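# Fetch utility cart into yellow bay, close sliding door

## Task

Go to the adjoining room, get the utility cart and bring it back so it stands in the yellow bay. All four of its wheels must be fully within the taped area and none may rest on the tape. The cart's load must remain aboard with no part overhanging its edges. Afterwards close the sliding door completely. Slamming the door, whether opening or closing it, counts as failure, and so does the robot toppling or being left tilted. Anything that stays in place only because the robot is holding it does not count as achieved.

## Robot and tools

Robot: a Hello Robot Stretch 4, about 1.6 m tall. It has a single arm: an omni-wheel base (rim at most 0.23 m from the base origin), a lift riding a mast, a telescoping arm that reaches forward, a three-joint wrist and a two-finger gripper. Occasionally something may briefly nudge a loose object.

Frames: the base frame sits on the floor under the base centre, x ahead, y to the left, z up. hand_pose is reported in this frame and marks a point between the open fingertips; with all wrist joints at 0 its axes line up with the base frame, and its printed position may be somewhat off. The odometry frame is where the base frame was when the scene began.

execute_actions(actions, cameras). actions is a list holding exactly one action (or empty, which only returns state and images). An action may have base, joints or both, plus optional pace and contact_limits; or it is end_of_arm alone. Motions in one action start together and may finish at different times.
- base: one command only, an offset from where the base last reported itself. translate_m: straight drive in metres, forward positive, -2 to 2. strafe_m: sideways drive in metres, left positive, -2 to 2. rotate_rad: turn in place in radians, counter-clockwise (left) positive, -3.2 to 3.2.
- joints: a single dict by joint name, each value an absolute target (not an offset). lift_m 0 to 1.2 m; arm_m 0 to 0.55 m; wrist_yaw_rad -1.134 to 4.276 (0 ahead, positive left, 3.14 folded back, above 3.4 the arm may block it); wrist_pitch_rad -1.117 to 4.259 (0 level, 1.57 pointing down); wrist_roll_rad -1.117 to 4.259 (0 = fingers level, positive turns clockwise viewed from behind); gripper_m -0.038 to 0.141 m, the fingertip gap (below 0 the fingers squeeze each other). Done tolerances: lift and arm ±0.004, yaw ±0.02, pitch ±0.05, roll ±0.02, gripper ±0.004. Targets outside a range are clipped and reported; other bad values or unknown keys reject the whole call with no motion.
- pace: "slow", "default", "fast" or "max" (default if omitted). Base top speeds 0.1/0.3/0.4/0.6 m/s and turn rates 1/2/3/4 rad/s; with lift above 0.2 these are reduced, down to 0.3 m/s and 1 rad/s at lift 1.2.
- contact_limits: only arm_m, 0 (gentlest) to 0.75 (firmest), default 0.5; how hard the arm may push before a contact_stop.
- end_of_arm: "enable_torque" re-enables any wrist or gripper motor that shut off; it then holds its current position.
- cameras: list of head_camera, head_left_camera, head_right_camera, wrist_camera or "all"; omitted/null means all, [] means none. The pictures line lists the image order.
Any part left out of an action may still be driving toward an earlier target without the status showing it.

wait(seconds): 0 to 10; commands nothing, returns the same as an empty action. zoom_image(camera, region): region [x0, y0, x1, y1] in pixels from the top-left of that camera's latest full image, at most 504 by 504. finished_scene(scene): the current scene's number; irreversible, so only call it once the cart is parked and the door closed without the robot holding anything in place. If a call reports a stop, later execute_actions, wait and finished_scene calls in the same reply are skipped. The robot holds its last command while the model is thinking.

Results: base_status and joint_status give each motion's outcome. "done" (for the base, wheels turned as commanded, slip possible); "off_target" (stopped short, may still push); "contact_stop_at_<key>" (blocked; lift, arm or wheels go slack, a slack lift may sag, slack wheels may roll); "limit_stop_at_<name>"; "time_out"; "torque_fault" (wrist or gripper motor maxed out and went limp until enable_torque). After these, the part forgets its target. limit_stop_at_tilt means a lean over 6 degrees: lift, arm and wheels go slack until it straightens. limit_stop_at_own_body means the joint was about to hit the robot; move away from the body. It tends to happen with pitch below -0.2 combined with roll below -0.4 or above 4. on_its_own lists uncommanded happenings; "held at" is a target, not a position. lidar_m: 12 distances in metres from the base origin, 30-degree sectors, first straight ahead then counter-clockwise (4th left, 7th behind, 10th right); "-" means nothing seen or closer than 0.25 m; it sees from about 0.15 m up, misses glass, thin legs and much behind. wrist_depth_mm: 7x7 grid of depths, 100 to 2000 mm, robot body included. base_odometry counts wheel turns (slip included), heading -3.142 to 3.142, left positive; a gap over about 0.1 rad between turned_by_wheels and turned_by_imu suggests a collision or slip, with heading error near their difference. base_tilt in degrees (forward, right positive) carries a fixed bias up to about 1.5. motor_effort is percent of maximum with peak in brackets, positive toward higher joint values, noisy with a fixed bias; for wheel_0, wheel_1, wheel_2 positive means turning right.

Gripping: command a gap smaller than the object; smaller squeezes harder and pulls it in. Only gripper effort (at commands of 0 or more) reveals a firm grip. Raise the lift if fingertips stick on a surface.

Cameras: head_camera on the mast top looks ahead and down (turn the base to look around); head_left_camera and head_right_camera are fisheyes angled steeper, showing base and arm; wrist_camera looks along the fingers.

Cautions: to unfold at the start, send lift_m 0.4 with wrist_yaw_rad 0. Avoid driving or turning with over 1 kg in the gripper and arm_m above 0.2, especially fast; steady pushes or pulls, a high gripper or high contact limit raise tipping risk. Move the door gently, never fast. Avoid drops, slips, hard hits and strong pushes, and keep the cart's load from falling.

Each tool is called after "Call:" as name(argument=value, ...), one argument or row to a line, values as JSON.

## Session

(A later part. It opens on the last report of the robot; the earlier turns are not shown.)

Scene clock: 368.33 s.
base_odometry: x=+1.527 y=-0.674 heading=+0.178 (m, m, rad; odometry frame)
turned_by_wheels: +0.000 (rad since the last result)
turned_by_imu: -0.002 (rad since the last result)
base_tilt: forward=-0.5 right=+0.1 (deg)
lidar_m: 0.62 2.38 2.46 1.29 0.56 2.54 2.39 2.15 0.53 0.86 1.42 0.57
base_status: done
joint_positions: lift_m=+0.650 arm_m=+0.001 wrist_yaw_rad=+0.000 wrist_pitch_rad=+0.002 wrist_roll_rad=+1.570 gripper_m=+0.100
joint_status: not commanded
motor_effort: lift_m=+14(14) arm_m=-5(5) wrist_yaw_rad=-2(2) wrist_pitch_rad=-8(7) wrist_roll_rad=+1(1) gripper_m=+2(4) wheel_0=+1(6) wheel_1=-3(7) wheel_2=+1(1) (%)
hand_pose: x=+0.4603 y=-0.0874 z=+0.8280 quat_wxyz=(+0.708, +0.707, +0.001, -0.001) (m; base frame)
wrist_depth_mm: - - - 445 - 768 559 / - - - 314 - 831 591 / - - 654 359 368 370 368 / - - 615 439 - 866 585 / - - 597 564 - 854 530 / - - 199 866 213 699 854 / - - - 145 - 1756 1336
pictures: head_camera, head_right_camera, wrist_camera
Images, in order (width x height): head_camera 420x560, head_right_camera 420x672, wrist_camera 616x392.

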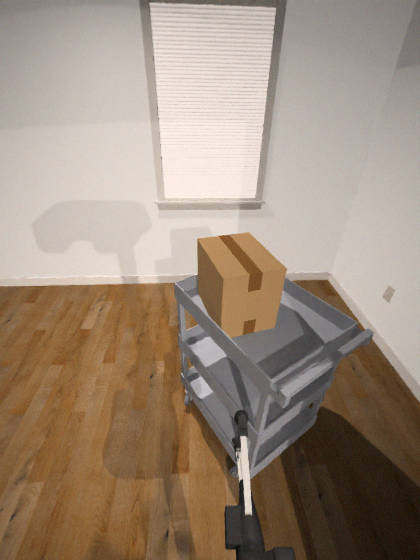

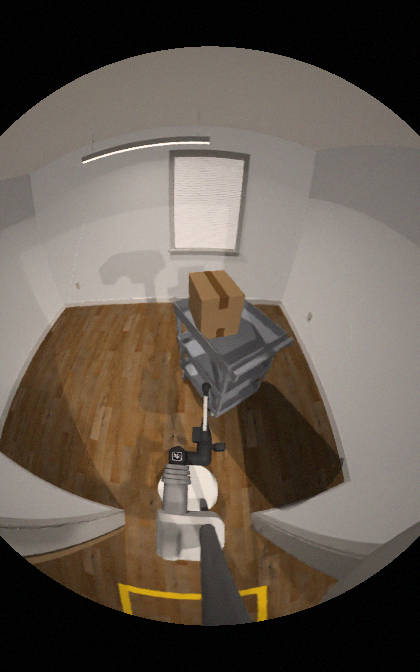

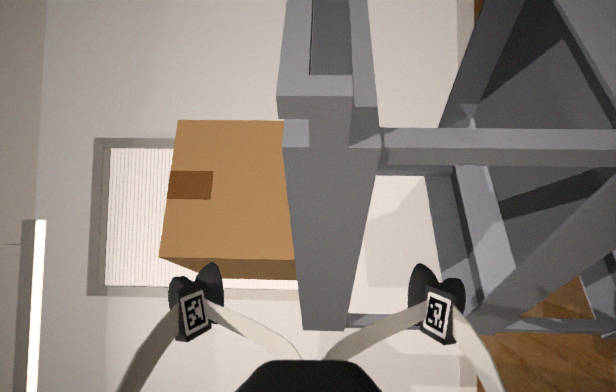

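Call:
execute_actions(
  actions=[
    {"joints":{"wrist_yaw_rad":0.6}},
  ],
  cameras=[],
)

Call:
execute_actions(
  actions=[
    {"base":{"strafe_m":-0.33},"pace":"slow"},
  ],
  cameras=[],
)

Call:
execute_actions(
  actions=[
    {"joints":{"arm_m":0.15},"pace":"slow"},
  ],
  cameras=["head_camera","wrist_camera"],
)

Scene clock: 382.10 s.
base_odometry: x=+1.527 y=-0.674 heading=+0.178 (m, m, rad; odometry frame)
turned_by_wheels: +0.000 (rad since the last result)
turned_by_imu: -0.001 (rad since the last result)
base_tilt: forward=-0.4 right=+0.2 (deg)
lidar_m: 0.64 2.40 2.48 1.29 0.55 2.53 2.39 2.17 0.52 0.86 1.43 0.58
base_status: not commanded
joint_positions: lift_m=+0.650 arm_m=+0.001 wrist_yaw_rad=+0.600 wrist_pitch_rad=+0.002 wrist_roll_rad=+1.570 gripper_m=+0.100
joint_status: all done
motor_effort: lift_m=+14(14) arm_m=-5(5) wrist_yaw_rad=-1(3) wrist_pitch_rad=-8(6) wrist_roll_rad=+1(1) gripper_m=-1(4) wheel_0=+0(0) wheel_1=-3(3) wheel_2=+1(1) (%)
hand_pose: x=+0.4593 y=+0.0907 z=+0.8280 quat_wxyz=(+0.676, +0.675, +0.209, +0.208) (m; base frame)
wrist_depth_mm: 1983 - 1921 668 1921 768 591 / - - - - - 1921 1308 / - - - - - - 1336 / - - - - - 1983 1366 / - - - - - - 1336 / - - 199 - 213 1756 1336 / - - - 145 - 1708 1336
pictures: none
No camera images: the call's "cameras" was empty. Leave "cameras" out to get every camera's image.

Scene clock: 386.53 s.
base_odometry: x=+1.586 y=-0.999 heading=+0.178 (m, m, rad; odometry frame)
turned_by_wheels: +0.000 (rad since the last result)
turned_by_imu: -0.001 (rad since the last result)
base_tilt: forward=-0.4 right=+0.2 (deg)
lidar_m: 0.54 0.65 2.83 1.22 0.86 2.53 2.38 0.26 0.34 0.82 1.07 0.78
base_status: done
joint_positions: lift_m=+0.650 arm_m=+0.001 wrist_yaw_rad=+0.600 wrist_pitch_rad=+0.002 wrist_roll_rad=+1.570 gripper_m=+0.100
joint_status: not commanded
motor_effort: lift_m=+14(14) arm_m=-5(5) wrist_yaw_rad=-2(1) wrist_pitch_rad=-6(4) wrist_roll_rad=+1(1) gripper_m=-4(1) wheel_0=+1(5) wheel_1=-3(10) wheel_2=+1(1) (%)
hand_pose: x=+0.4593 y=+0.0907 z=+0.8280 quat_wxyz=(+0.676, +0.675, +0.210, +0.208) (m; base frame)
wrist_depth_mm: 1983 1983 1983 357 1921 878 574 / - - 580 357 - 878 574 / - - 609 357 - 866 574 / - - 627 300 362 359 357 / - - - - - - 1336 / - - 198 - 213 1756 1336 / - - - 145 - 1756 1308
pictures: none
No camera images: the call's "cameras" was empty. Leave "cameras" out to get every camera's image.

Scene clock: 389.33 s.
base_odometry: x=+1.586 y=-0.999 heading=+0.178 (m, m, rad; odometry frame)
turned_by_wheels: +0.000 (rad since the last result)
turned_by_imu: -0.001 (rad since the last result)
base_tilt: forward=-0.4 right=+0.3 (deg)
lidar_m: 0.60 0.67 2.82 1.22 0.84 2.52 2.37 0.25 0.34 0.81 1.10 0.75
base_status: not commanded
joint_positions: lift_m=+0.650 arm_m=+0.149 wrist_yaw_rad=+0.600 wrist_pitch_rad=+0.002 wrist_roll_rad=+1.570 gripper_m=+0.100
joint_status: all done
motor_effort: lift_m=+14(14) arm_m=+6(6) wrist_yaw_rad=-1(2) wrist_pitch_rad=-7(4) wrist_roll_rad=+0(1) gripper_m=-4(0) wheel_0=+1(1) wheel_1=-3(3) wheel_2=+1(1) (%)
hand_pose: x=+0.6074 y=+0.0907 z=+0.8280 quat_wxyz=(+0.676, +0.675, +0.210, +0.208) (m; base frame)
wrist_depth_mm: 1863 1863 1756 234 232 809 574 / 1983 1921 445 234 233 831 569 / - 466 455 234 234 842 569 / - 496 477 234 234 842 569 / - - 496 235 234 798 554 / - - 186 235 213 255 462 / - - - 144 239 237 707
pictures: head_camera, wrist_camera
Images, in order (width x height): head_camera 420x560, wrist_camera 616x392.

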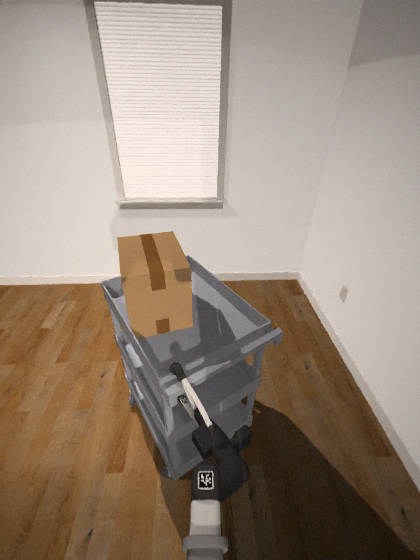

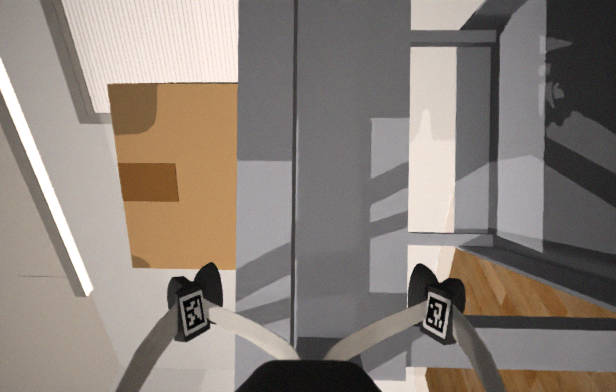

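Call:
execute_actions(
  actions=[
    {"joints":{"lift_m":0.68,"wrist_yaw_rad":0.4,"gripper_m":0.08},"pace":"slow"},
  ],
  cameras=["head_camera","wrist_camera"],
)

Scene clock: 396.60 s.
base_odometry: x=+1.586 y=-0.999 heading=+0.178 (m, m, rad; odometry frame)
turned_by_wheels: +0.000 (rad since the last result)
turned_by_imu: -0.001 (rad since the last result)
base_tilt: forward=-0.4 right=+0.2 (deg)
lidar_m: 0.54 0.65 2.83 1.20 0.86 2.52 2.38 0.26 0.34 0.79 1.10 0.76
base_status: not commanded
joint_positions: lift_m=+0.680 arm_m=+0.149 wrist_yaw_rad=+0.400 wrist_pitch_rad=+0.002 wrist_roll_rad=+1.570 gripper_m=+0.080
joint_status: all done
motor_effort: lift_m=+22(23) arm_m=+6(6) wrist_yaw_rad=-3(5) wrist_pitch_rad=-6(6) wrist_roll_rad=+0(0) gripper_m=-1(5) wheel_0=+1(1) wheel_1=-3(3) wheel_2=+1(1) (%)
hand_pose: x=+0.6197 y=+0.0319 z=+0.8572 quat_wxyz=(+0.694, +0.692, +0.141, +0.140) (m; base frame)
wrist_depth_mm: 1921 1863 1863 1808 294 1863 564 / 1921 1921 1921 224 285 1863 609 / - - - 216 276 891 621 / - - 488 210 267 878 615 / - - 496 204 260 854 615 / - - 199 199 199 820 609 / - - - 144 247 699 597
pictures: head_camera, wrist_camera
Images, in order (width x height): head_camera 420x560, wrist_camera 616x392.

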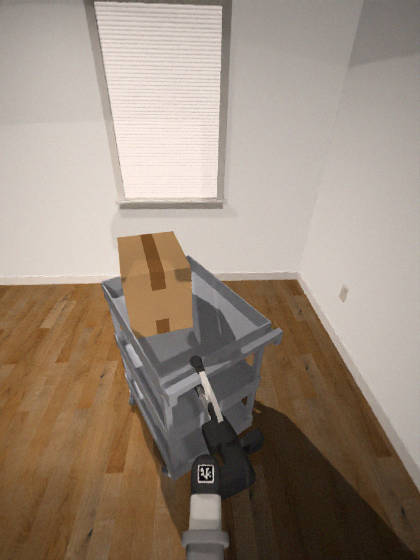

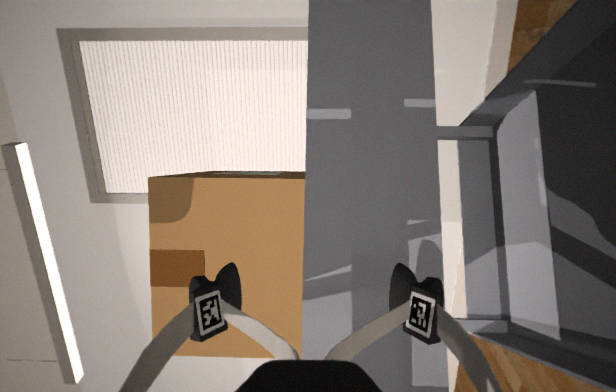

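Call:
execute_actions(
  actions=[
    {"joints":{"lift_m":0.65},"pace":"slow"},
  ],
  cameras=[],
)

Call:
execute_actions(
  actions=[
    {"joints":{"gripper_m":0.0}},
  ],
  cameras=["wrist_camera"],
)

Call:
execute_actions(
  actions=[
    {"base":{"strafe_m":0.12},"pace":"slow"},
  ],
  cameras=["head_camera"],
)

Scene clock: 406.60 s.
base_odometry: x=+1.586 y=-0.999 heading=+0.178 (m, m, rad; odometry frame)
turned_by_wheels: +0.000 (rad since the last result)
turned_by_imu: -0.001 (rad since the last result)
base_tilt: forward=-0.4 right=+0.2 (deg)
lidar_m: 0.54 0.66 2.82 1.21 0.86 2.52 2.36 0.26 0.34 0.81 1.10 0.78
base_status: not commanded
joint_positions: lift_m=+0.650 arm_m=+0.149 wrist_yaw_rad=+0.400 wrist_pitch_rad=+0.002 wrist_roll_rad=+1.570 gripper_m=+0.080
joint_status: all done
motor_effort: lift_m=+13(20) arm_m=+6(6) wrist_yaw_rad=-3(2) wrist_pitch_rad=-7(5) wrist_roll_rad=+1(0) gripper_m=+0(3) wheel_0=+1(1) wheel_1=-3(3) wheel_2=+1(1) (%)
hand_pose: x=+0.6197 y=+0.0319 z=+0.8280 quat_wxyz=(+0.694, +0.692, +0.141, +0.140) (m; base frame)
wrist_depth_mm: 1921 1863 1863 291 1756 1808 530 / 1921 1983 1921 283 1863 788 574 / - - - 274 891 842 569 / - - 492 267 271 854 569 / - 496 492 259 264 854 569 / - 508 198 252 198 788 564 / - - 504 144 249 1618 525
pictures: none
No camera images: the call's "cameras" was empty. Leave "cameras" out to get every camera's image.

Scene clock: 408.20 s.
base_odometry: x=+1.586 y=-0.999 heading=+0.178 (m, m, rad; odometry frame)
turned_by_wheels: +0.000 (rad since the last result)
turned_by_imu: +0.000 (rad since the last result)
base_tilt: forward=-0.3 right=+0.2 (deg)
lidar_m: 0.54 0.67 2.82 1.19 0.86 2.52 2.37 0.25 0.33 0.79 1.08 0.77
base_status: not commanded
joint_positions: lift_m=+0.650 arm_m=+0.150 wrist_yaw_rad=+0.402 wrist_pitch_rad=-0.015 wrist_roll_rad=+1.570 gripper_m=+0.000
joint_status: all done
on_its_own: wrist_pitch_rad is at rest, and its effort (+44) is outside its rest range (-23 to +23)
motor_effort: lift_m=+13(13) arm_m=+3(6) wrist_yaw_rad=-9(9) wrist_pitch_rad=+44(44) wrist_roll_rad=-1(0) gripper_m=-18(18) wheel_0=+1(1) wheel_1=-3(3) wheel_2=+1(1) (%)
hand_pose: x=+0.6201 y=+0.0325 z=+0.8331 quat_wxyz=(+0.692, +0.694, +0.136, +0.147) (m; base frame)
wrist_depth_mm: 1921 1921 1863 227 287 1808 544 / - 1983 1983 220 281 1863 603 / - - 1983 213 273 878 615 / - - 488 207 264 866 609 / - - 496 208 256 842 603 / - - 187 196 200 820 609 / - 159 - 190 241 1756 569
pictures: wrist_camera
Images, in order (width x height): wrist_camera 616x392.

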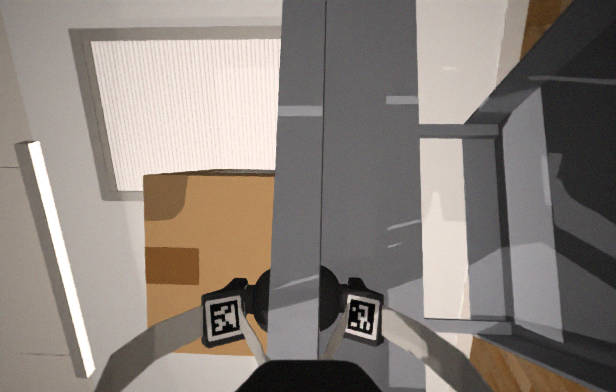

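Scene clock: 410.57 s.
base_odometry: x=+1.564 y=-0.881 heading=+0.178 (m, m, rad; odometry frame)
turned_by_wheels: -0.001 (rad since the last result)
turned_by_imu: -0.003 (rad since the last result)
base_tilt: forward=-0.4 right=+0.2 (deg)
lidar_m: 0.55 0.85 2.72 1.25 0.74 2.53 2.38 0.34 0.33 0.82 1.22 0.68
base_status: done
joint_positions: lift_m=+0.650 arm_m=+0.150 wrist_yaw_rad=+0.394 wrist_pitch_rad=-0.015 wrist_roll_rad=+1.571 gripper_m=+0.000
joint_status: not commanded
on_its_own: wrist_yaw_rad is at rest, and its effort (+16) is outside its rest range (-13 to +13); wrist_pitch_rad is at rest, and its effort (+45) is outside its rest range (-23 to +23)
motor_effort: lift_m=+13(13) arm_m=+3(3) wrist_yaw_rad=+16(23) wrist_pitch_rad=+45(43) wrist_roll_rad=-2(3) gripper_m=-15(19) wheel_0=-6(12) wheel_1=+0(9) wheel_2=-2(3) (%)
hand_pose: x=+0.6203 y=+0.0299 z=+0.8331 quat_wxyz=(+0.692, +0.695, +0.133, +0.144) (m; base frame)
wrist_depth_mm: 1921 1921 1808 193 250 1756 597 / 1983 1921 1921 193 250 842 609 / - - 473 193 249 854 615 / - - 480 193 249 842 609 / - - 508 193 248 820 609 / - - 188 192 247 - 569 / - 161 - 191 247 1708 1366
pictures: head_camera
Images, in order (width x height): head_camera 420x560.

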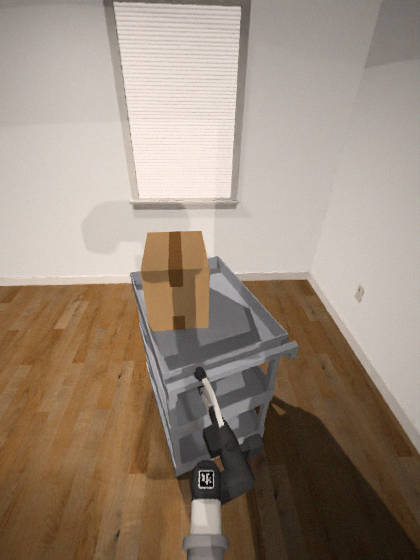

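Call:
execute_actions(
  actions=[
    {"base":{"strafe_m":0.12},"joints":{"lift_m":0.662,"wrist_yaw_rad":0.3},"pace":"slow"},
  ],
  cameras=[],
)

Call:
execute_actions(
  actions=[
    {"base":{"strafe_m":0.12},"joints":{"wrist_yaw_rad":0.2},"pace":"slow"},
  ],
  cameras=[],
)

Call:
execute_actions(
  actions=[
    {"base":{"strafe_m":0.12},"joints":{"wrist_yaw_rad":0.1},"pace":"slow"},
  ],
  cameras=["head_camera","head_left_camera"],
)

Scene clock: 423.87 s.
base_odometry: x=+1.543 y=-0.763 heading=+0.177 (m, m, rad; odometry frame)
turned_by_wheels: -0.001 (rad since the last result)
turned_by_imu: -0.004 (rad since the last result)
base_tilt: forward=-0.4 right=+0.2 (deg)
lidar_m: 0.56 2.40 2.58 1.29 0.64 2.53 2.38 2.43 0.43 0.83 1.33 0.65
base_status: done
joint_positions: lift_m=+0.662 arm_m=+0.150 wrist_yaw_rad=+0.293 wrist_pitch_rad=-0.007 wrist_roll_rad=+1.570 gripper_m=+0.000
joint_status: all done
on_its_own: wrist_yaw_rad is at rest, and its effort (+18) is outside its rest range (-13 to +13)
motor_effort: lift_m=+20(22) arm_m=+3(3) wrist_yaw_rad=+18(36) wrist_pitch_rad=+20(44) wrist_roll_rad=-1(3) gripper_m=-14(16) wheel_0=-7(10) wheel_1=+0(5) wheel_2=-1(2) (%)
hand_pose: x=+0.6219 y=-0.0004 z=+0.8420 quat_wxyz=(+0.699, +0.700, +0.101, +0.106) (m; base frame)
wrist_depth_mm: 1983 1921 1863 184 239 798 609 / - 1983 1921 186 241 831 609 / - 1983 462 187 244 842 609 / - - 484 189 246 854 603 / - - 512 191 248 842 609 / - - 187 192 188 - 591 / - - - 192 252 277 1281
pictures: none
No camera images: the call's "cameras" was empty. Leave "cameras" out to get every camera's image.

Scene clock: 426.20 s.
base_odometry: x=+1.522 y=-0.645 heading=+0.176 (m, m, rad; odometry frame)
turned_by_wheels: -0.001 (rad since the last result)
turned_by_imu: -0.003 (rad since the last result)
base_tilt: forward=-0.5 right=+0.1 (deg)
lidar_m: 0.57 2.39 2.46 1.31 0.52 0.63 2.40 2.17 0.56 0.85 1.45 0.61
base_status: done
joint_positions: lift_m=+0.662 arm_m=+0.150 wrist_yaw_rad=+0.195 wrist_pitch_rad=-0.007 wrist_roll_rad=+1.571 gripper_m=+0.000
joint_status: all done
on_its_own: wrist_yaw_rad is at rest, and its effort (+14) is outside its rest range (-13 to +13)
motor_effort: lift_m=+20(20) arm_m=+3(3) wrist_yaw_rad=+14(33) wrist_pitch_rad=+20(17) wrist_roll_rad=-1(1) gripper_m=-14(19) wheel_0=-5(11) wheel_1=+1(8) wheel_2=-2(3) (%)
hand_pose: x=+0.6204 y=-0.0300 z=+0.8420 quat_wxyz=(+0.704, +0.704, +0.066, +0.071) (m; base frame)
wrist_depth_mm: 1983 1983 1921 175 229 778 609 / - - 603 178 232 809 615 / - 473 455 180 237 831 603 / - - 488 183 240 842 603 / - - 521 187 246 1808 585 / - - 187 190 189 - 1336 / - - - 191 254 267 1281
pictures: none
No camera images: the call's "cameras" was empty. Leave "cameras" out to get every camera's image.

Scene clock: 428.53 s.
base_odometry: x=+1.501 y=-0.527 heading=+0.176 (m, m, rad; odometry frame)
turned_by_wheels: +0.000 (rad since the last result)
turned_by_imu: -0.002 (rad since the last result)
base_tilt: forward=-0.4 right=+0.2 (deg)
lidar_m: 0.57 2.37 2.34 1.37 0.44 0.48 2.39 2.34 0.64 0.85 1.57 0.58
base_status: done
joint_positions: lift_m=+0.662 arm_m=+0.150 wrist_yaw_rad=+0.095 wrist_pitch_rad=-0.007 wrist_roll_rad=+1.570 gripper_m=+0.000
joint_status: all done
motor_effort: lift_m=+20(20) arm_m=+3(3) wrist_yaw_rad=+13(36) wrist_pitch_rad=+19(18) wrist_roll_rad=+0(2) gripper_m=-14(17) wheel_0=-5(10) wheel_1=+1(3) wheel_2=-2(4) (%)
hand_pose: x=+0.6159 y=-0.0597 z=+0.8420 quat_wxyz=(+0.706, +0.706, +0.031, +0.036) (m; base frame)
wrist_depth_mm: - 1983 - 167 220 788 609 / - - 477 171 226 820 609 / - 473 455 176 230 831 603 / - - 492 180 236 842 609 / - - 530 185 243 1921 564 / - - 187 189 189 1983 1397 / - - - 190 255 264 277
pictures: head_camera, head_left_camera
Images, in order (width x height): head_camera 420x560, head_left_camera 420x672.

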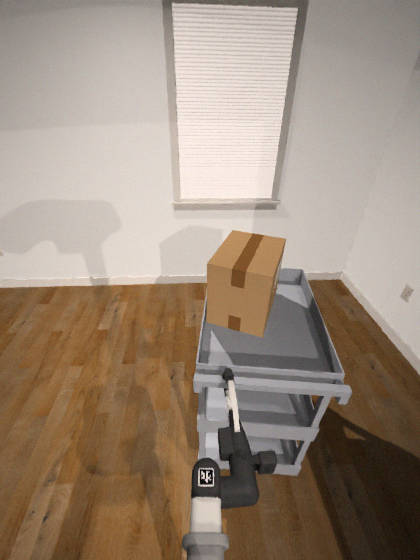

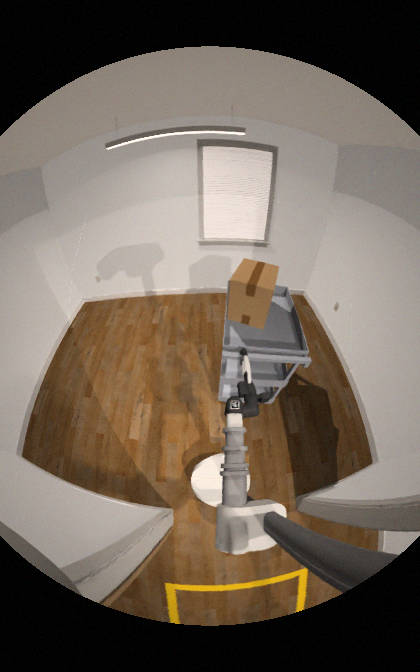

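Call:
execute_actions(
  actions=[
    {"joints":{"gripper_m":0.08}},
  ],
  cameras=[],
)

Call:
execute_actions(
  actions=[
    {"base":{"strafe_m":-0.09},"joints":{"wrist_yaw_rad":0.0},"pace":"slow"},
  ],
  cameras=["head_camera","wrist_camera"],
)

Scene clock: 445.90 s.
base_odometry: x=+1.501 y=-0.527 heading=+0.176 (m, m, rad; odometry frame)
turned_by_wheels: +0.000 (rad since the last result)
turned_by_imu: -0.001 (rad since the last result)
base_tilt: forward=-0.4 right=+0.2 (deg)
lidar_m: 0.57 2.37 2.31 1.39 0.42 0.48 2.40 2.36 0.66 0.90 1.58 0.58
base_status: not commanded
joint_positions: lift_m=+0.662 arm_m=+0.150 wrist_yaw_rad=+0.100 wrist_pitch_rad=+0.002 wrist_roll_rad=+1.570 gripper_m=+0.080
joint_status: all done
motor_effort: lift_m=+20(20) arm_m=+3(3) wrist_yaw_rad=-1(12) wrist_pitch_rad=-4(20) wrist_roll_rad=-1(1) gripper_m=-1(15) wheel_0=-3(5) wheel_1=+1(1) wheel_2=-2(2) (%)
hand_pose: x=+0.6162 y=-0.0583 z=+0.8396 quat_wxyz=(+0.706, +0.706, +0.036, +0.035) (m; base frame)
wrist_depth_mm: - 1983 - 167 220 778 591 / - - 442 171 226 809 591 / - 473 452 175 232 820 591 / - - 488 180 237 831 585 / - - 525 184 243 1983 549 / - - 198 189 199 1863 1308 / - - - 144 258 264 270
pictures: none
No camera images: the call's "cameras" was empty. Leave "cameras" out to get every camera's image.

Scene clock: 447.97 s.
base_odometry: x=+1.517 y=-0.616 heading=+0.176 (m, m, rad; odometry frame)
turned_by_wheels: +0.000 (rad since the last result)
turned_by_imu: -0.001 (rad since the last result)
base_tilt: forward=-0.4 right=+0.2 (deg)
lidar_m: 0.56 2.39 2.42 1.36 0.51 0.60 2.40 2.20 0.58 0.85 1.47 0.58
base_status: done
joint_positions: lift_m=+0.662 arm_m=+0.150 wrist_yaw_rad=+0.000 wrist_pitch_rad=+0.002 wrist_roll_rad=+1.570 gripper_m=+0.080
joint_status: all done
motor_effort: lift_m=+20(20) arm_m=+3(3) wrist_yaw_rad=-3(6) wrist_pitch_rad=-6(8) wrist_roll_rad=-1(1) gripper_m=-5(2) wheel_0=+1(5) wheel_1=-3(7) wheel_2=+0(1) (%)
hand_pose: x=+0.6089 y=-0.0874 z=+0.8395 quat_wxyz=(+0.707, +0.707, +0.001, -0.001) (m; base frame)
wrist_depth_mm: - - - 177 233 - 1229 / - - - 178 235 809 585 / - - - 181 238 831 585 / - - 504 183 240 842 591 / - 488 466 185 244 854 585 / - - 198 187 200 788 580 / 1983 1983 530 144 250 1661 544
pictures: head_camera, wrist_camera
Images, in order (width x height): head_camera 420x560, wrist_camera 616x392.

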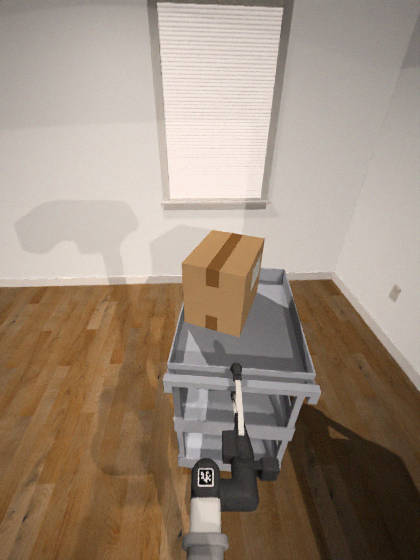

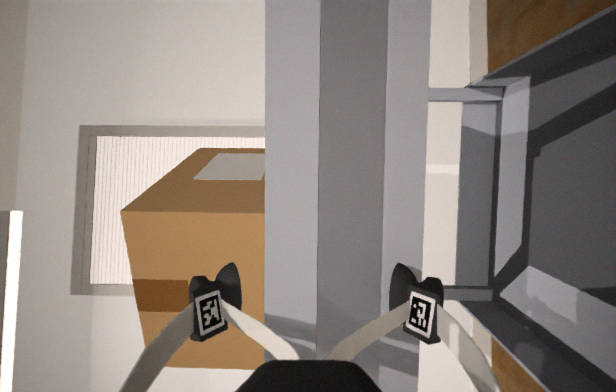

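Call:
execute_actions(
  actions=[
    {"joints":{"gripper_m":0.0,"lift_m":0.665}},
  ],
  cameras=[],
)

Call:
execute_actions(
  actions=[
    {"base":{"translate_m":-0.6},"pace":"slow"},
  ],
  cameras=["head_camera","head_left_camera"],
)

Scene clock: 456.20 s.
base_odometry: x=+1.517 y=-0.616 heading=+0.176 (m, m, rad; odometry frame)
turned_by_wheels: +0.000 (rad since the last result)
turned_by_imu: -0.001 (rad since the last result)
base_tilt: forward=-0.3 right=+0.2 (deg)
lidar_m: 0.57 2.39 2.41 1.36 0.51 0.60 2.40 2.21 0.58 0.84 1.48 0.58
base_status: not commanded
joint_positions: lift_m=+0.665 arm_m=+0.150 wrist_yaw_rad=+0.002 wrist_pitch_rad=-0.004 wrist_roll_rad=+1.570 gripper_m=+0.000
joint_status: all done
motor_effort: lift_m=+20(24) arm_m=+3(3) wrist_yaw_rad=-8(8) wrist_pitch_rad=+10(12) wrist_roll_rad=-1(1) gripper_m=-17(17) wheel_0=+0(0) wheel_1=-3(3) wheel_2=+0(0) (%)
hand_pose: x=+0.6091 y=-0.0869 z=+0.8442 quat_wxyz=(+0.707, +0.707, -0.001, +0.002) (m; base frame)
wrist_depth_mm: - - - 173 229 1983 1308 / - - - 175 231 831 603 / - - - 177 234 820 609 / - - 496 178 236 842 609 / - - 469 180 238 842 603 / - - 187 183 186 831 603 / - - 525 150 245 634 559
pictures: none
No camera images: the call's "cameras" was empty. Leave "cameras" out to get every camera's image.

Scene clock: 463.47 s.
base_odometry: x=+0.926 y=-0.721 heading=+0.175 (m, m, rad; odometry frame)
turned_by_wheels: +0.000 (rad since the last result)
turned_by_imu: -0.001 (rad since the last result)
base_tilt: forward=-0.4 right=+0.2 (deg)
lidar_m: 1.14 3.00 0.42 0.46 2.28 1.92 1.80 1.84 1.58 1.03 0.58 1.19
base_status: done
joint_positions: lift_m=+0.665 arm_m=+0.150 wrist_yaw_rad=+0.000 wrist_pitch_rad=+0.002 wrist_roll_rad=+1.570 gripper_m=+0.000
joint_status: not commanded
motor_effort: lift_m=+20(20) arm_m=+2(3) wrist_yaw_rad=-3(12) wrist_pitch_rad=-6(13) wrist_roll_rad=-1(1) gripper_m=-5(19) wheel_0=-2(5) wheel_1=-4(4) wheel_2=+2(10) (%)
hand_pose: x=+0.6090 y=-0.0874 z=+0.8424 quat_wxyz=(+0.707, +0.707, +0.001, -0.001) (m; base frame)
wrist_depth_mm: - - - - - - 1366 / - - - - - - 1366 / - - - - 1430 820 1098 / - - - 1042 - 1060 1118 / - - - 1078 1464 1042 1118 / - - - 201 854 854 1008 / - - - 183 - 1808 1336
pictures: head_camera, head_left_camera
Images, in order (width x height): head_camera 420x560, head_left_camera 420x672.

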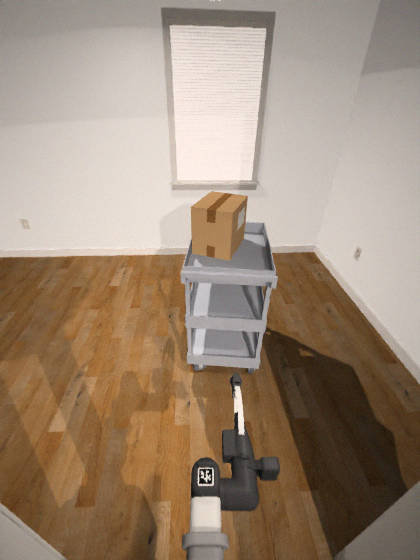

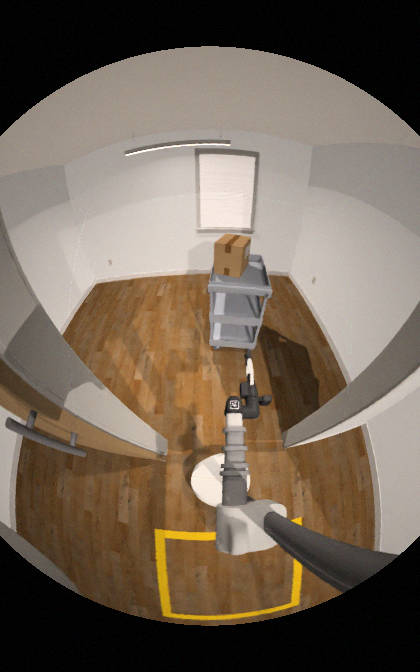

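Call:
execute_actions(
  actions=[
    {"joints":{"gripper_m":0.08}},
  ],
  cameras=[],
)

Call:
execute_actions(
  actions=[
    {"base":{"translate_m":0.5}},
  ],
  cameras=["head_camera","wrist_camera"],
)

Scene clock: 469.97 s.
base_odometry: x=+0.926 y=-0.721 heading=+0.175 (m, m, rad; odometry frame)
turned_by_wheels: +0.000 (rad since the last result)
turned_by_imu: -0.001 (rad since the last result)
base_tilt: forward=-0.4 right=+0.2 (deg)
lidar_m: 1.13 2.99 0.42 0.46 2.28 1.92 1.80 1.84 1.56 1.04 0.58 1.19
base_status: not commanded
joint_positions: lift_m=+0.665 arm_m=+0.150 wrist_yaw_rad=+0.000 wrist_pitch_rad=+0.002 wrist_roll_rad=+1.570 gripper_m=+0.080
joint_status: all done
motor_effort: lift_m=+20(20) arm_m=+2(3) wrist_yaw_rad=-3(3) wrist_pitch_rad=-7(7) wrist_roll_rad=-1(2) gripper_m=+0(7) wheel_0=-2(2) wheel_1=-4(4) wheel_2=+2(2) (%)
hand_pose: x=+0.6090 y=-0.0874 z=+0.8424 quat_wxyz=(+0.707, +0.707, +0.001, -0.001) (m; base frame)
wrist_depth_mm: - - - - - - 1397 / - - - - - - 1366 / - - - - 1430 820 1098 / - - - 1042 - 1060 1118 / - - - 1078 1464 1060 1118 / - - 199 854 199 842 1025 / - - - 144 - 1756 1366
pictures: none
No camera images: the call's "cameras" was empty. Leave "cameras" out to get every camera's image.

Scene clock: 473.13 s.
base_odometry: x=+1.419 y=-0.633 heading=+0.176 (m, m, rad; odometry frame)
turned_by_wheels: +0.000 (rad since the last result)
turned_by_imu: -0.002 (rad since the last result)
base_tilt: forward=-0.4 right=+0.2 (deg)
lidar_m: 0.65 2.49 2.40 0.86 0.46 2.42 2.29 2.23 0.54 0.53 1.49 0.67
base_status: done
joint_positions: lift_m=+0.665 arm_m=+0.150 wrist_yaw_rad=+0.000 wrist_pitch_rad=+0.002 wrist_roll_rad=+1.570 gripper_m=+0.080
joint_status: not commanded
motor_effort: lift_m=+20(20) arm_m=+2(3) wrist_yaw_rad=-2(3) wrist_pitch_rad=-8(7) wrist_roll_rad=-1(1) gripper_m=-2(2) wheel_0=+1(5) wheel_1=+1(3) wheel_2=+1(10) (%)
hand_pose: x=+0.6090 y=-0.0874 z=+0.8424 quat_wxyz=(+0.707, +0.707, +0.001, -0.001) (m; base frame)
wrist_depth_mm: - - - 317 317 1808 492 / - - - 322 322 891 580 / - - - 324 325 904 597 / - - 597 329 330 891 597 / - - 559 330 332 891 585 / - - 199 334 199 809 591 / - - - 144 - 1661 549
pictures: head_camera, wrist_camera
Images, in order (width x height): head_camera 420x560, wrist_camera 616x392.

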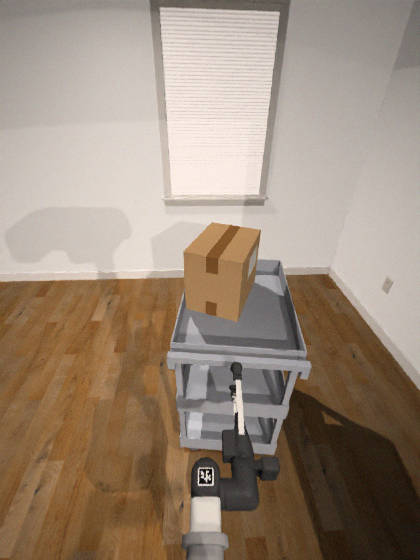

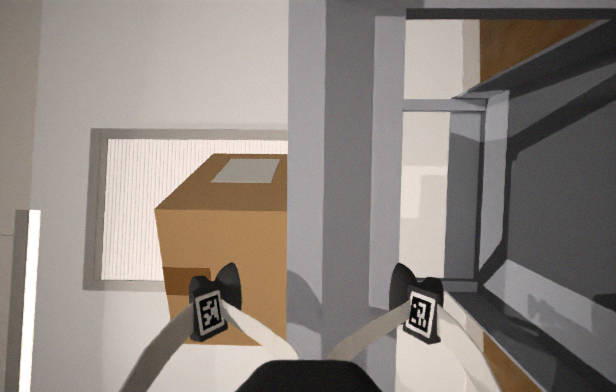

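Call:
execute_actions(
  actions=[
    {"base":{"translate_m":0.125},"pace":"slow"},
  ],
  cameras=["wrist_camera"],
)

Call:
execute_actions(
  actions=[
    {"joints":{"gripper_m":-0.02}},
  ],
  cameras=["wrist_camera"],
)

Call:
execute_actions(
  actions=[
    {"base":{"translate_m":-0.2},"pace":"slow"},
  ],
  cameras=["head_camera"],
)

Scene clock: 485.43 s.
base_odometry: x=+1.542 y=-0.611 heading=+0.176 (m, m, rad; odometry frame)
turned_by_wheels: +0.000 (rad since the last result)
turned_by_imu: -0.002 (rad since the last result)
base_tilt: forward=-0.4 right=+0.2 (deg)
lidar_m: 0.57 2.37 2.41 1.46 0.52 0.61 2.43 2.21 0.59 0.92 1.47 0.58
base_status: done
joint_positions: lift_m=+0.665 arm_m=+0.150 wrist_yaw_rad=-0.001 wrist_pitch_rad=+0.003 wrist_roll_rad=+1.570 gripper_m=+0.080
joint_status: not commanded
motor_effort: lift_m=+20(20) arm_m=+2(2) wrist_yaw_rad=+0(8) wrist_pitch_rad=-12(14) wrist_roll_rad=-1(1) gripper_m=-3(1) wheel_0=+2(5) wheel_1=+2(7) wheel_2=-5(9) (%)
hand_pose: x=+0.6089 y=-0.0876 z=+0.8420 quat_wxyz=(+0.707, +0.707, +0.001, -0.002) (m; base frame)
wrist_depth_mm: - - - 175 231 - 1229 / - - - 176 234 809 591 / - - - 178 236 831 591 / - - 500 180 238 831 591 / - 484 469 182 242 854 585 / - 1983 199 185 201 788 585 / 1983 1983 530 144 247 1618 539
pictures: wrist_camera
Images, in order (width x height): wrist_camera 616x392.

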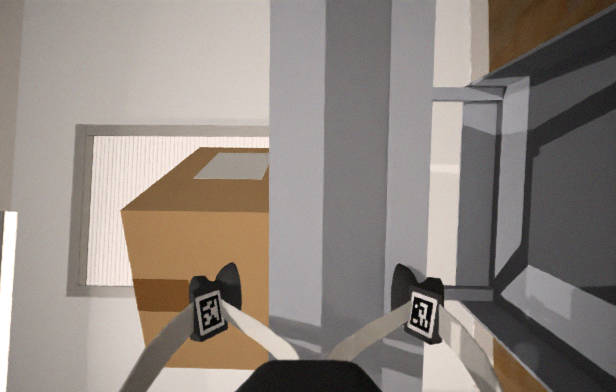

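Scene clock: 487.17 s.
base_odometry: x=+1.542 y=-0.611 heading=+0.176 (m, m, rad; odometry frame)
turned_by_wheels: +0.000 (rad since the last result)
turned_by_imu: +0.000 (rad since the last result)
base_tilt: forward=-0.3 right=+0.3 (deg)
lidar_m: 0.56 2.36 2.41 1.49 0.52 0.59 2.42 2.22 0.59 0.93 1.49 0.56
base_status: not commanded
joint_positions: lift_m=+0.665 arm_m=+0.150 wrist_yaw_rad=+0.001 wrist_pitch_rad=-0.004 wrist_roll_rad=+1.570 gripper_m=-0.019
joint_status: all done
motor_effort: lift_m=+20(20) arm_m=+2(2) wrist_yaw_rad=-6(10) wrist_pitch_rad=+8(15) wrist_roll_rad=-1(0) gripper_m=-18(19) wheel_0=-1(2) wheel_1=+1(2) wheel_2=+0(5) (%)
hand_pose: x=+0.6091 y=-0.0870 z=+0.8442 quat_wxyz=(+0.707, +0.707, -0.001, +0.002) (m; base frame)
wrist_depth_mm: - - - 165 221 - 1336 / - - - 167 224 778 597 / - - - 169 226 820 609 / - - 488 170 229 831 603 / - - 459 173 231 842 609 / - 1983 183 175 183 831 603 / 1983 155 517 175 236 1661 564
pictures: wrist_camera
Images, in order (width x height): wrist_camera 616x392.

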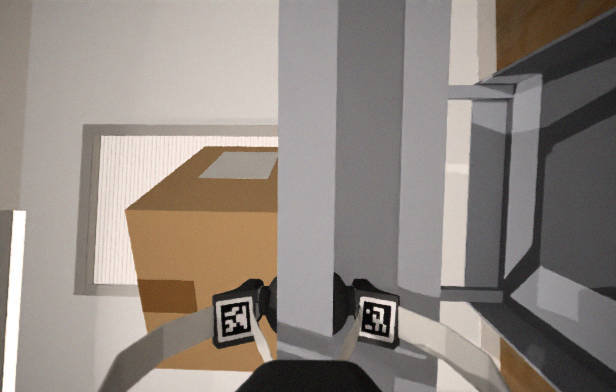

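Scene clock: 490.43 s.
base_odometry: x=+1.345 y=-0.646 heading=+0.176 (m, m, rad; odometry frame)
turned_by_wheels: +0.001 (rad since the last result)
turned_by_imu: +0.001 (rad since the last result)
base_tilt: forward=-0.3 right=+0.2 (deg)
lidar_m: 0.55 2.56 2.40 0.44 0.44 2.35 2.21 2.22 0.54 0.51 1.50 0.58
base_status: done
joint_positions: lift_m=+0.665 arm_m=+0.150 wrist_yaw_rad=+0.008 wrist_pitch_rad=-0.004 wrist_roll_rad=+1.570 gripper_m=-0.019
joint_status: not commanded
on_its_own: wrist_yaw_rad is at rest, and its effort (-24) is outside its rest range (-13 to +13)
motor_effort: lift_m=+20(20) arm_m=+1(2) wrist_yaw_rad=-24(26) wrist_pitch_rad=+11(13) wrist_roll_rad=-1(1) gripper_m=-18(23) wheel_0=+3(5) wheel_1=-2(2) wheel_2=+6(12) (%)
hand_pose: x=+0.6098 y=-0.0852 z=+0.8442 quat_wxyz=(+0.707, +0.707, +0.001, +0.004) (m; base frame)
wrist_depth_mm: - - - 167 224 - 1366 / - - - 168 226 788 597 / - - - 170 228 831 609 / - - 512 171 229 820 609 / - 469 455 173 230 842 609 / - - 185 175 183 820 603 / - 155 512 174 234 597 559
pictures: head_camera
Images, in order (width x height): head_camera 420x560.

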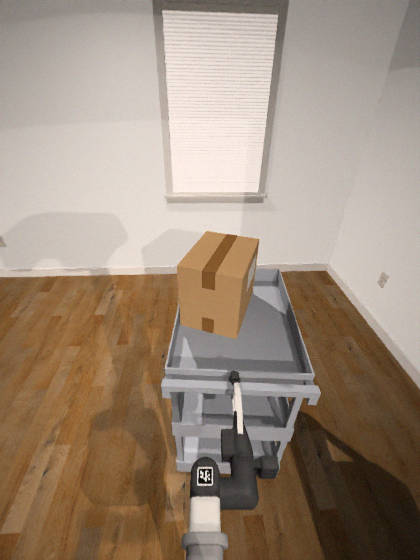

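Holding. Continue.

Call:
execute_actions(
  actions=[
    {"base":{"translate_m":-0.45},"pace":"slow"},
  ],
  cameras=["head_left_camera"],
)

Call:
execute_actions(
  actions=[
    {"base":{"translate_m":-0.3},"pace":"slow"},
  ],
  cameras=["head_left_camera","head_camera"],
)

Scene clock: 505.30 s.
base_odometry: x=+0.902 y=-0.725 heading=+0.177 (m, m, rad; odometry frame)
turned_by_wheels: +0.001 (rad since the last result)
turned_by_imu: +0.003 (rad since the last result)
base_tilt: forward=-0.3 right=+0.2 (deg)
lidar_m: 0.54 3.03 0.43 0.47 2.29 1.89 1.77 1.83 1.56 1.12 0.59 0.58
base_status: done
joint_positions: lift_m=+0.665 arm_m=+0.150 wrist_yaw_rad=+0.008 wrist_pitch_rad=-0.004 wrist_roll_rad=+1.570 gripper_m=-0.019
joint_status: not commanded
on_its_own: wrist_yaw_rad is at rest, and its effort (-24) is outside its rest range (-13 to +13)
motor_effort: lift_m=+20(20) arm_m=+2(1) wrist_yaw_rad=-24(28) wrist_pitch_rad=+11(12) wrist_roll_rad=+0(1) gripper_m=-18(19) wheel_0=+2(4) wheel_1=-3(2) wheel_2=+8(13) (%)
hand_pose: x=+0.6098 y=-0.0852 z=+0.8442 quat_wxyz=(+0.707, +0.707, +0.001, +0.004) (m; base frame)
wrist_depth_mm: - - - 178 237 - 1397 / - - - 177 235 - 574 / - - - 177 234 820 609 / - - 609 176 234 831 609 / - 462 455 176 233 831 609 / - - 185 175 183 831 603 / - 155 484 173 230 615 580
pictures: head_left_camera
Images, in order (width x height): head_left_camera 420x672.

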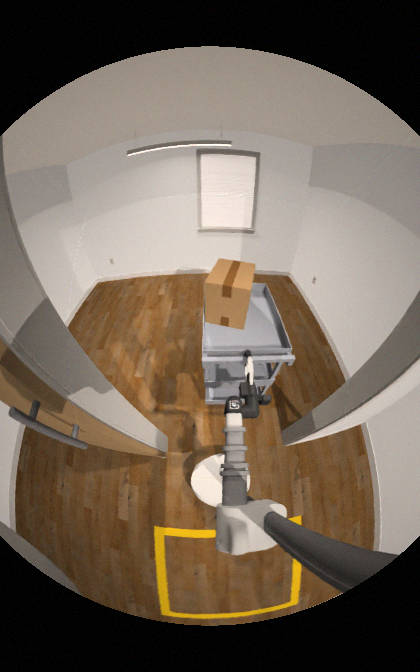

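Scene clock: 509.57 s.
base_odometry: x=+0.607 y=-0.778 heading=+0.178 (m, m, rad; odometry frame)
turned_by_wheels: +0.001 (rad since the last result)
turned_by_imu: +0.003 (rad since the last result)
base_tilt: forward=-0.4 right=+0.2 (deg)
lidar_m: 0.53 0.61 0.61 1.72 2.20 1.57 1.47 1.52 1.58 1.49 0.76 0.59
base_status: done
joint_positions: lift_m=+0.665 arm_m=+0.150 wrist_yaw_rad=+0.008 wrist_pitch_rad=-0.004 wrist_roll_rad=+1.570 gripper_m=-0.019
joint_status: not commanded
on_its_own: wrist_yaw_rad is at rest, and its effort (-25) is outside its rest range (-13 to +13)
motor_effort: lift_m=+20(20) arm_m=+1(2) wrist_yaw_rad=-25(27) wrist_pitch_rad=+12(10) wrist_roll_rad=-2(0) gripper_m=-19(22) wheel_0=+4(4) wheel_1=-1(4) wheel_2=+8(13) (%)
hand_pose: x=+0.6098 y=-0.0852 z=+0.8442 quat_wxyz=(+0.707, +0.707, +0.001, +0.004) (m; base frame)
wrist_depth_mm: - - - 184 244 - 1397 / - - - 182 241 - 569 / - - - 180 238 831 609 / - - 707 179 236 831 603 / - 496 452 177 234 831 603 / - 466 185 175 183 820 603 / - 155 473 173 229 634 603
pictures: head_camera, head_left_camera
Images, in order (width x height): head_camera 420x560, head_left_camera 420x672.

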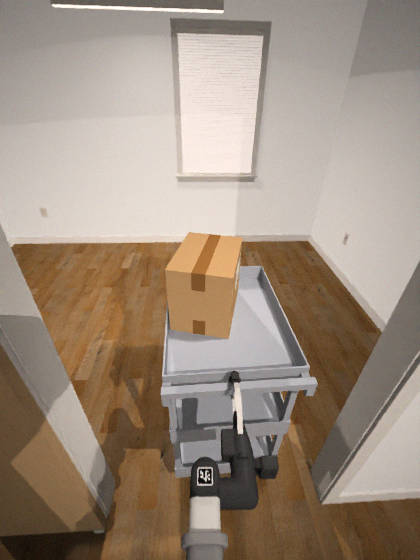

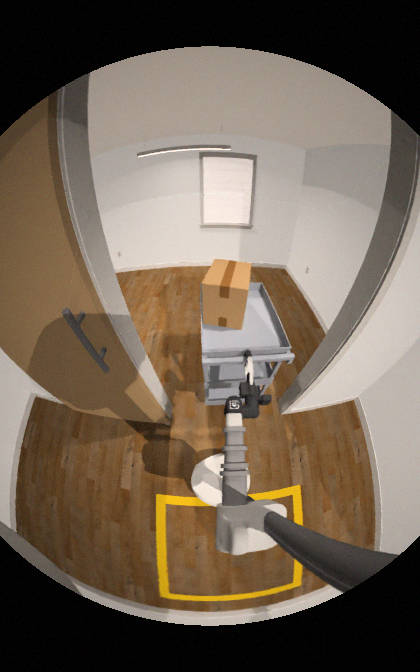

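Call:
execute_actions(
  actions=[
    {"base":{"translate_m":-0.5},"pace":"slow"},
  ],
  cameras=["head_left_camera","head_camera"],
)

Scene clock: 521.43 s.
base_odometry: x=+0.115 y=-0.867 heading=+0.178 (m, m, rad; odometry frame)
turned_by_wheels: +0.001 (rad since the last result)
turned_by_imu: +0.003 (rad since the last result)
base_tilt: forward=-0.4 right=+0.2 (deg)
lidar_m: 0.53 0.99 1.32 2.19 1.47 1.04 0.98 1.02 1.35 1.51 1.49 0.59
base_status: done
joint_positions: lift_m=+0.665 arm_m=+0.150 wrist_yaw_rad=+0.008 wrist_pitch_rad=-0.004 wrist_roll_rad=+1.570 gripper_m=-0.019
joint_status: not commanded
on_its_own: wrist_yaw_rad is at rest, and its effort (-26) is outside its rest range (-13 to +13)
motor_effort: lift_m=+20(20) arm_m=+1(1) wrist_yaw_rad=-26(29) wrist_pitch_rad=+11(15) wrist_roll_rad=-1(2) gripper_m=-19(25) wheel_0=+4(3) wheel_1=-1(7) wheel_2=+6(12) (%)
hand_pose: x=+0.6099 y=-0.0850 z=+0.8442 quat_wxyz=(+0.707, +0.707, +0.002, +0.004) (m; base frame)
wrist_depth_mm: - - - 197 258 1983 1366 / - - - 191 252 - 1308 / - - - 187 246 1863 591 / - - - 183 241 854 603 / - - 477 180 236 831 603 / - 459 186 176 183 809 603 / - 155 459 171 224 732 597
pictures: head_camera, head_left_camera
Images, in order (width x height): head_camera 420x560, head_left_camera 420x672.

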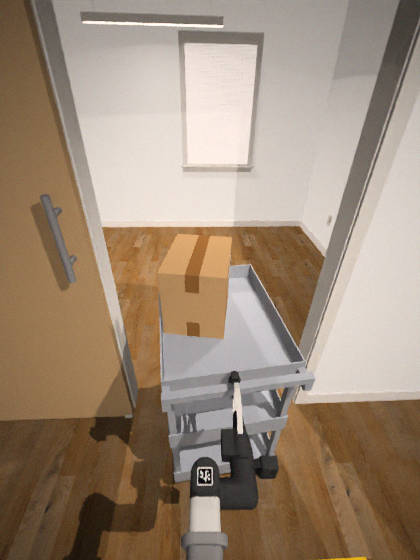

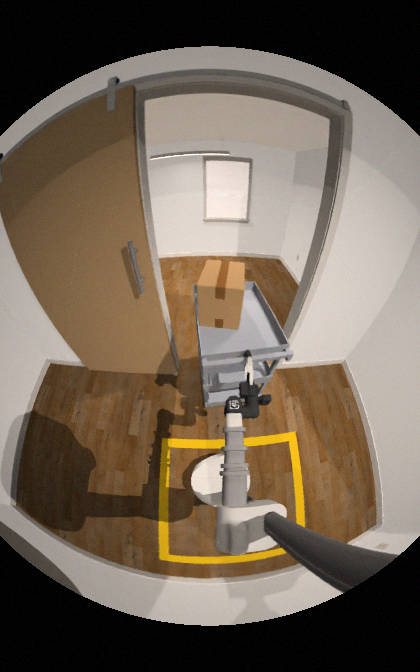

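Call:
execute_actions(
  actions=[
    {"base":{"strafe_m":0.06},"pace":"slow"},
  ],
  cameras=[],
)

Call:
execute_actions(
  actions=[
    {"base":{"translate_m":-0.45},"joints":{"wrist_yaw_rad":-0.05},"pace":"slow"},
  ],
  cameras=["head_left_camera","head_camera"],
)

Scene clock: 546.53 s.
base_odometry: x=+0.105 y=-0.808 heading=+0.178 (m, m, rad; odometry frame)
turned_by_wheels: -0.001 (rad since the last result)
turned_by_imu: -0.003 (rad since the last result)
base_tilt: forward=-0.4 right=+0.3 (deg)
lidar_m: 0.52 0.95 1.29 2.13 1.47 1.04 0.98 1.03 1.38 1.58 1.50 0.58
base_status: done
joint_positions: lift_m=+0.665 arm_m=+0.150 wrist_yaw_rad=-0.007 wrist_pitch_rad=-0.004 wrist_roll_rad=+1.570 gripper_m=-0.020
joint_status: not commanded
on_its_own: wrist_yaw_rad is at rest, and its effort (+18) is outside its rest range (-13 to +13)
motor_effort: lift_m=+20(20) arm_m=+2(2) wrist_yaw_rad=+18(27) wrist_pitch_rad=+9(11) wrist_roll_rad=-1(1) gripper_m=-17(18) wheel_0=-6(13) wheel_1=+1(5) wheel_2=-5(5) (%)
hand_pose: x=+0.6085 y=-0.0894 z=+0.8442 quat_wxyz=(+0.707, +0.707, -0.004, -0.001) (m; base frame)
wrist_depth_mm: - - - 183 244 - 1397 / - - - 181 241 - 559 / - - - 178 237 831 609 / - - 750 176 235 842 609 / - 504 445 174 230 820 603 / - 459 183 171 185 809 597 / - 466 466 168 224 699 597
pictures: none
No camera images: the call's "cameras" was empty. Leave "cameras" out to get every camera's image.

Scene clock: 552.33 s.
base_odometry: x=-0.338 y=-0.888 heading=+0.178 (m, m, rad; odometry frame)
turned_by_wheels: +0.001 (rad since the last result)
turned_by_imu: +0.004 (rad since the last result)
base_tilt: forward=-0.3 right=+0.3 (deg)
lidar_m: 0.52 1.38 1.90 2.12 0.81 0.57 0.53 0.55 0.75 1.59 1.65 0.55
base_status: done
joint_positions: lift_m=+0.665 arm_m=+0.150 wrist_yaw_rad=-0.042 wrist_pitch_rad=-0.004 wrist_roll_rad=+1.570 gripper_m=-0.019
joint_status: all done
on_its_own: wrist_yaw_rad is at rest, and its effort (-25) is outside its rest range (-13 to +13)
motor_effort: lift_m=+20(20) arm_m=+2(2) wrist_yaw_rad=-25(34) wrist_pitch_rad=+11(12) wrist_roll_rad=-1(1) gripper_m=-18(18) wheel_0=+2(5) wheel_1=-2(13) wheel_2=+9(14) (%)
hand_pose: x=+0.6052 y=-0.0994 z=+0.8441 quat_wxyz=(+0.707, +0.707, -0.016, -0.013) (m; base frame)
wrist_depth_mm: 1205 1182 1160 193 255 1138 1118 / - - - 187 249 1983 1182 / - - - 183 243 1863 591 / - - - 180 236 854 603 / - - 469 176 232 820 603 / - 449 185 172 185 809 603 / - 455 455 167 221 732 597
pictures: head_camera, head_left_camera
Images, in order (width x height): head_camera 420x560, head_left_camera 420x672.

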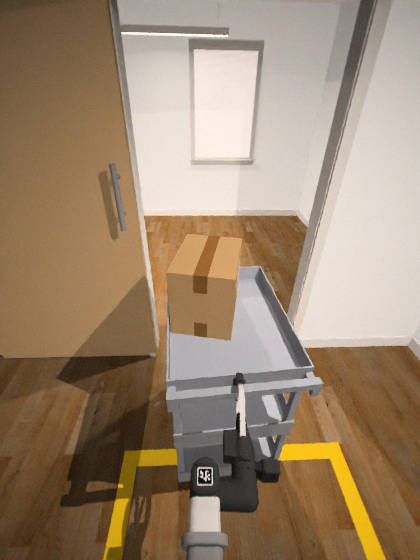

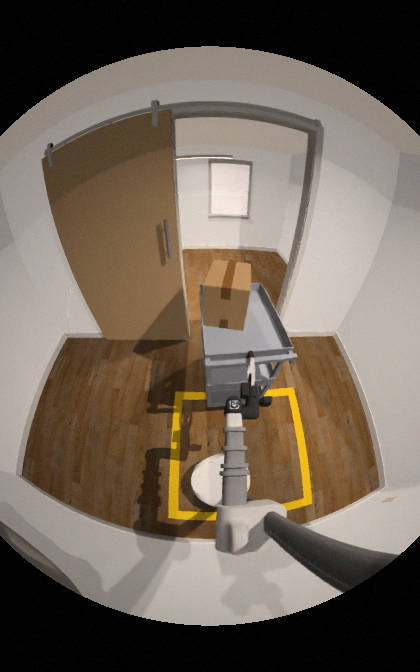

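Call:
execute_actions(
  actions=[
    {"base":{"translate_m":-0.23},"pace":"slow"},
  ],
  cameras=[],
)

Call:
execute_actions(
  actions=[
    {"joints":{"arm_m":0.0},"pace":"slow"},
  ],
  cameras=["head_left_camera","head_right_camera"],
)

Scene clock: 566.07 s.
base_odometry: x=-0.564 y=-0.928 heading=+0.179 (m, m, rad; odometry frame)
turned_by_wheels: +0.000 (rad since the last result)
turned_by_imu: +0.001 (rad since the last result)
base_tilt: forward=-0.5 right=+0.3 (deg)
lidar_m: 0.50 1.65 2.20 1.44 0.45 0.31 0.30 0.33 0.44 1.08 1.66 0.59
base_status: done
joint_positions: lift_m=+0.665 arm_m=+0.150 wrist_yaw_rad=-0.043 wrist_pitch_rad=-0.004 wrist_roll_rad=+1.570 gripper_m=-0.019
joint_status: not commanded
on_its_own: wrist_yaw_rad is at rest, and its effort (-23) is outside its rest range (-13 to +13)
motor_effort: lift_m=+20(20) arm_m=+1(1) wrist_yaw_rad=-23(29) wrist_pitch_rad=+9(9) wrist_roll_rad=+0(2) gripper_m=-21(20) wheel_0=+2(4) wheel_1=-2(4) wheel_2=+7(13) (%)
hand_pose: x=+0.6052 y=-0.0997 z=+0.8441 quat_wxyz=(+0.707, +0.707, -0.016, -0.014) (m; base frame)
wrist_depth_mm: 1464 1430 1430 196 259 1397 1336 / 1464 1499 1430 190 252 1430 1366 / - - - 185 245 1983 585 / - - - 181 238 842 603 / - - 488 176 233 831 597 / - 449 185 172 185 798 603 / 1308 452 455 167 220 732 597
pictures: none
No camera images: the call's "cameras" was empty. Leave "cameras" out to get every camera's image.

Scene clock: 568.87 s.
base_odometry: x=-0.564 y=-0.928 heading=+0.179 (m, m, rad; odometry frame)
turned_by_wheels: +0.000 (rad since the last result)
turned_by_imu: -0.001 (rad since the last result)
base_tilt: forward=-0.5 right=+0.2 (deg)
lidar_m: 0.37 0.38 2.22 1.45 0.47 0.33 0.30 0.32 0.44 1.09 1.67 0.43
base_status: not commanded
joint_positions: lift_m=+0.665 arm_m=+0.001 wrist_yaw_rad=-0.042 wrist_pitch_rad=-0.003 wrist_roll_rad=+1.570 gripper_m=-0.019
joint_status: all done
on_its_own: wrist_yaw_rad is at rest, and its effort (-25) is outside its rest range (-13 to +13)
motor_effort: lift_m=+20(20) arm_m=-7(8) wrist_yaw_rad=-25(29) wrist_pitch_rad=+9(9) wrist_roll_rad=-1(1) gripper_m=-17(16) wheel_0=+2(2) wheel_1=-2(2) wheel_2=+7(7) (%)
hand_pose: x=+0.4567 y=-0.0995 z=+0.8439 quat_wxyz=(+0.707, +0.707, -0.016, -0.014) (m; base frame)
wrist_depth_mm: 1618 1576 1576 198 262 1576 1366 / 1618 1618 1576 192 253 1537 1366 / - - - 186 246 - 591 / - - - 181 239 842 603 / - - 504 177 233 820 603 / - 449 183 172 185 809 603 / 1464 449 445 167 220 732 603
pictures: head_left_camera, head_right_camera
Images, in order (width x height): head_left_camera 420x672, head_right_camera 420x672.

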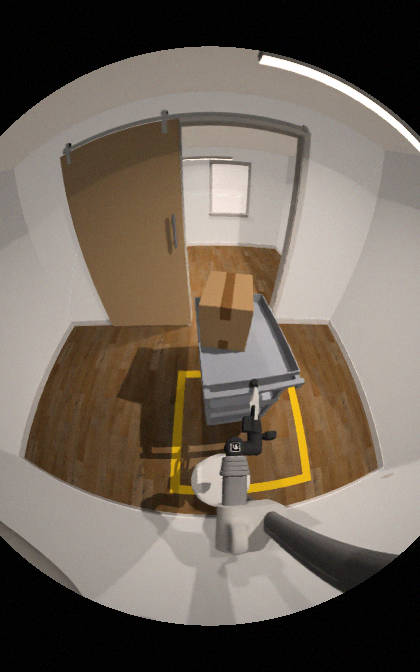

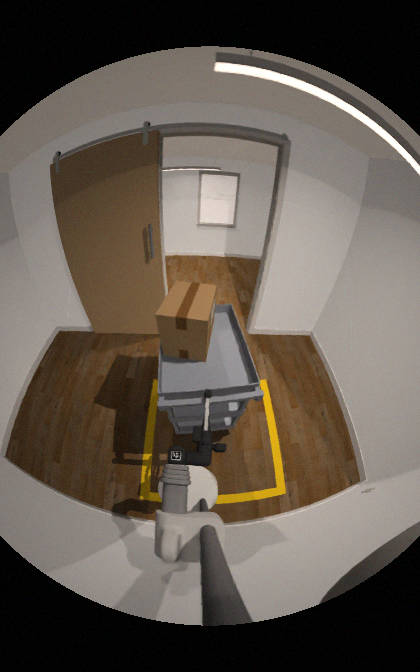

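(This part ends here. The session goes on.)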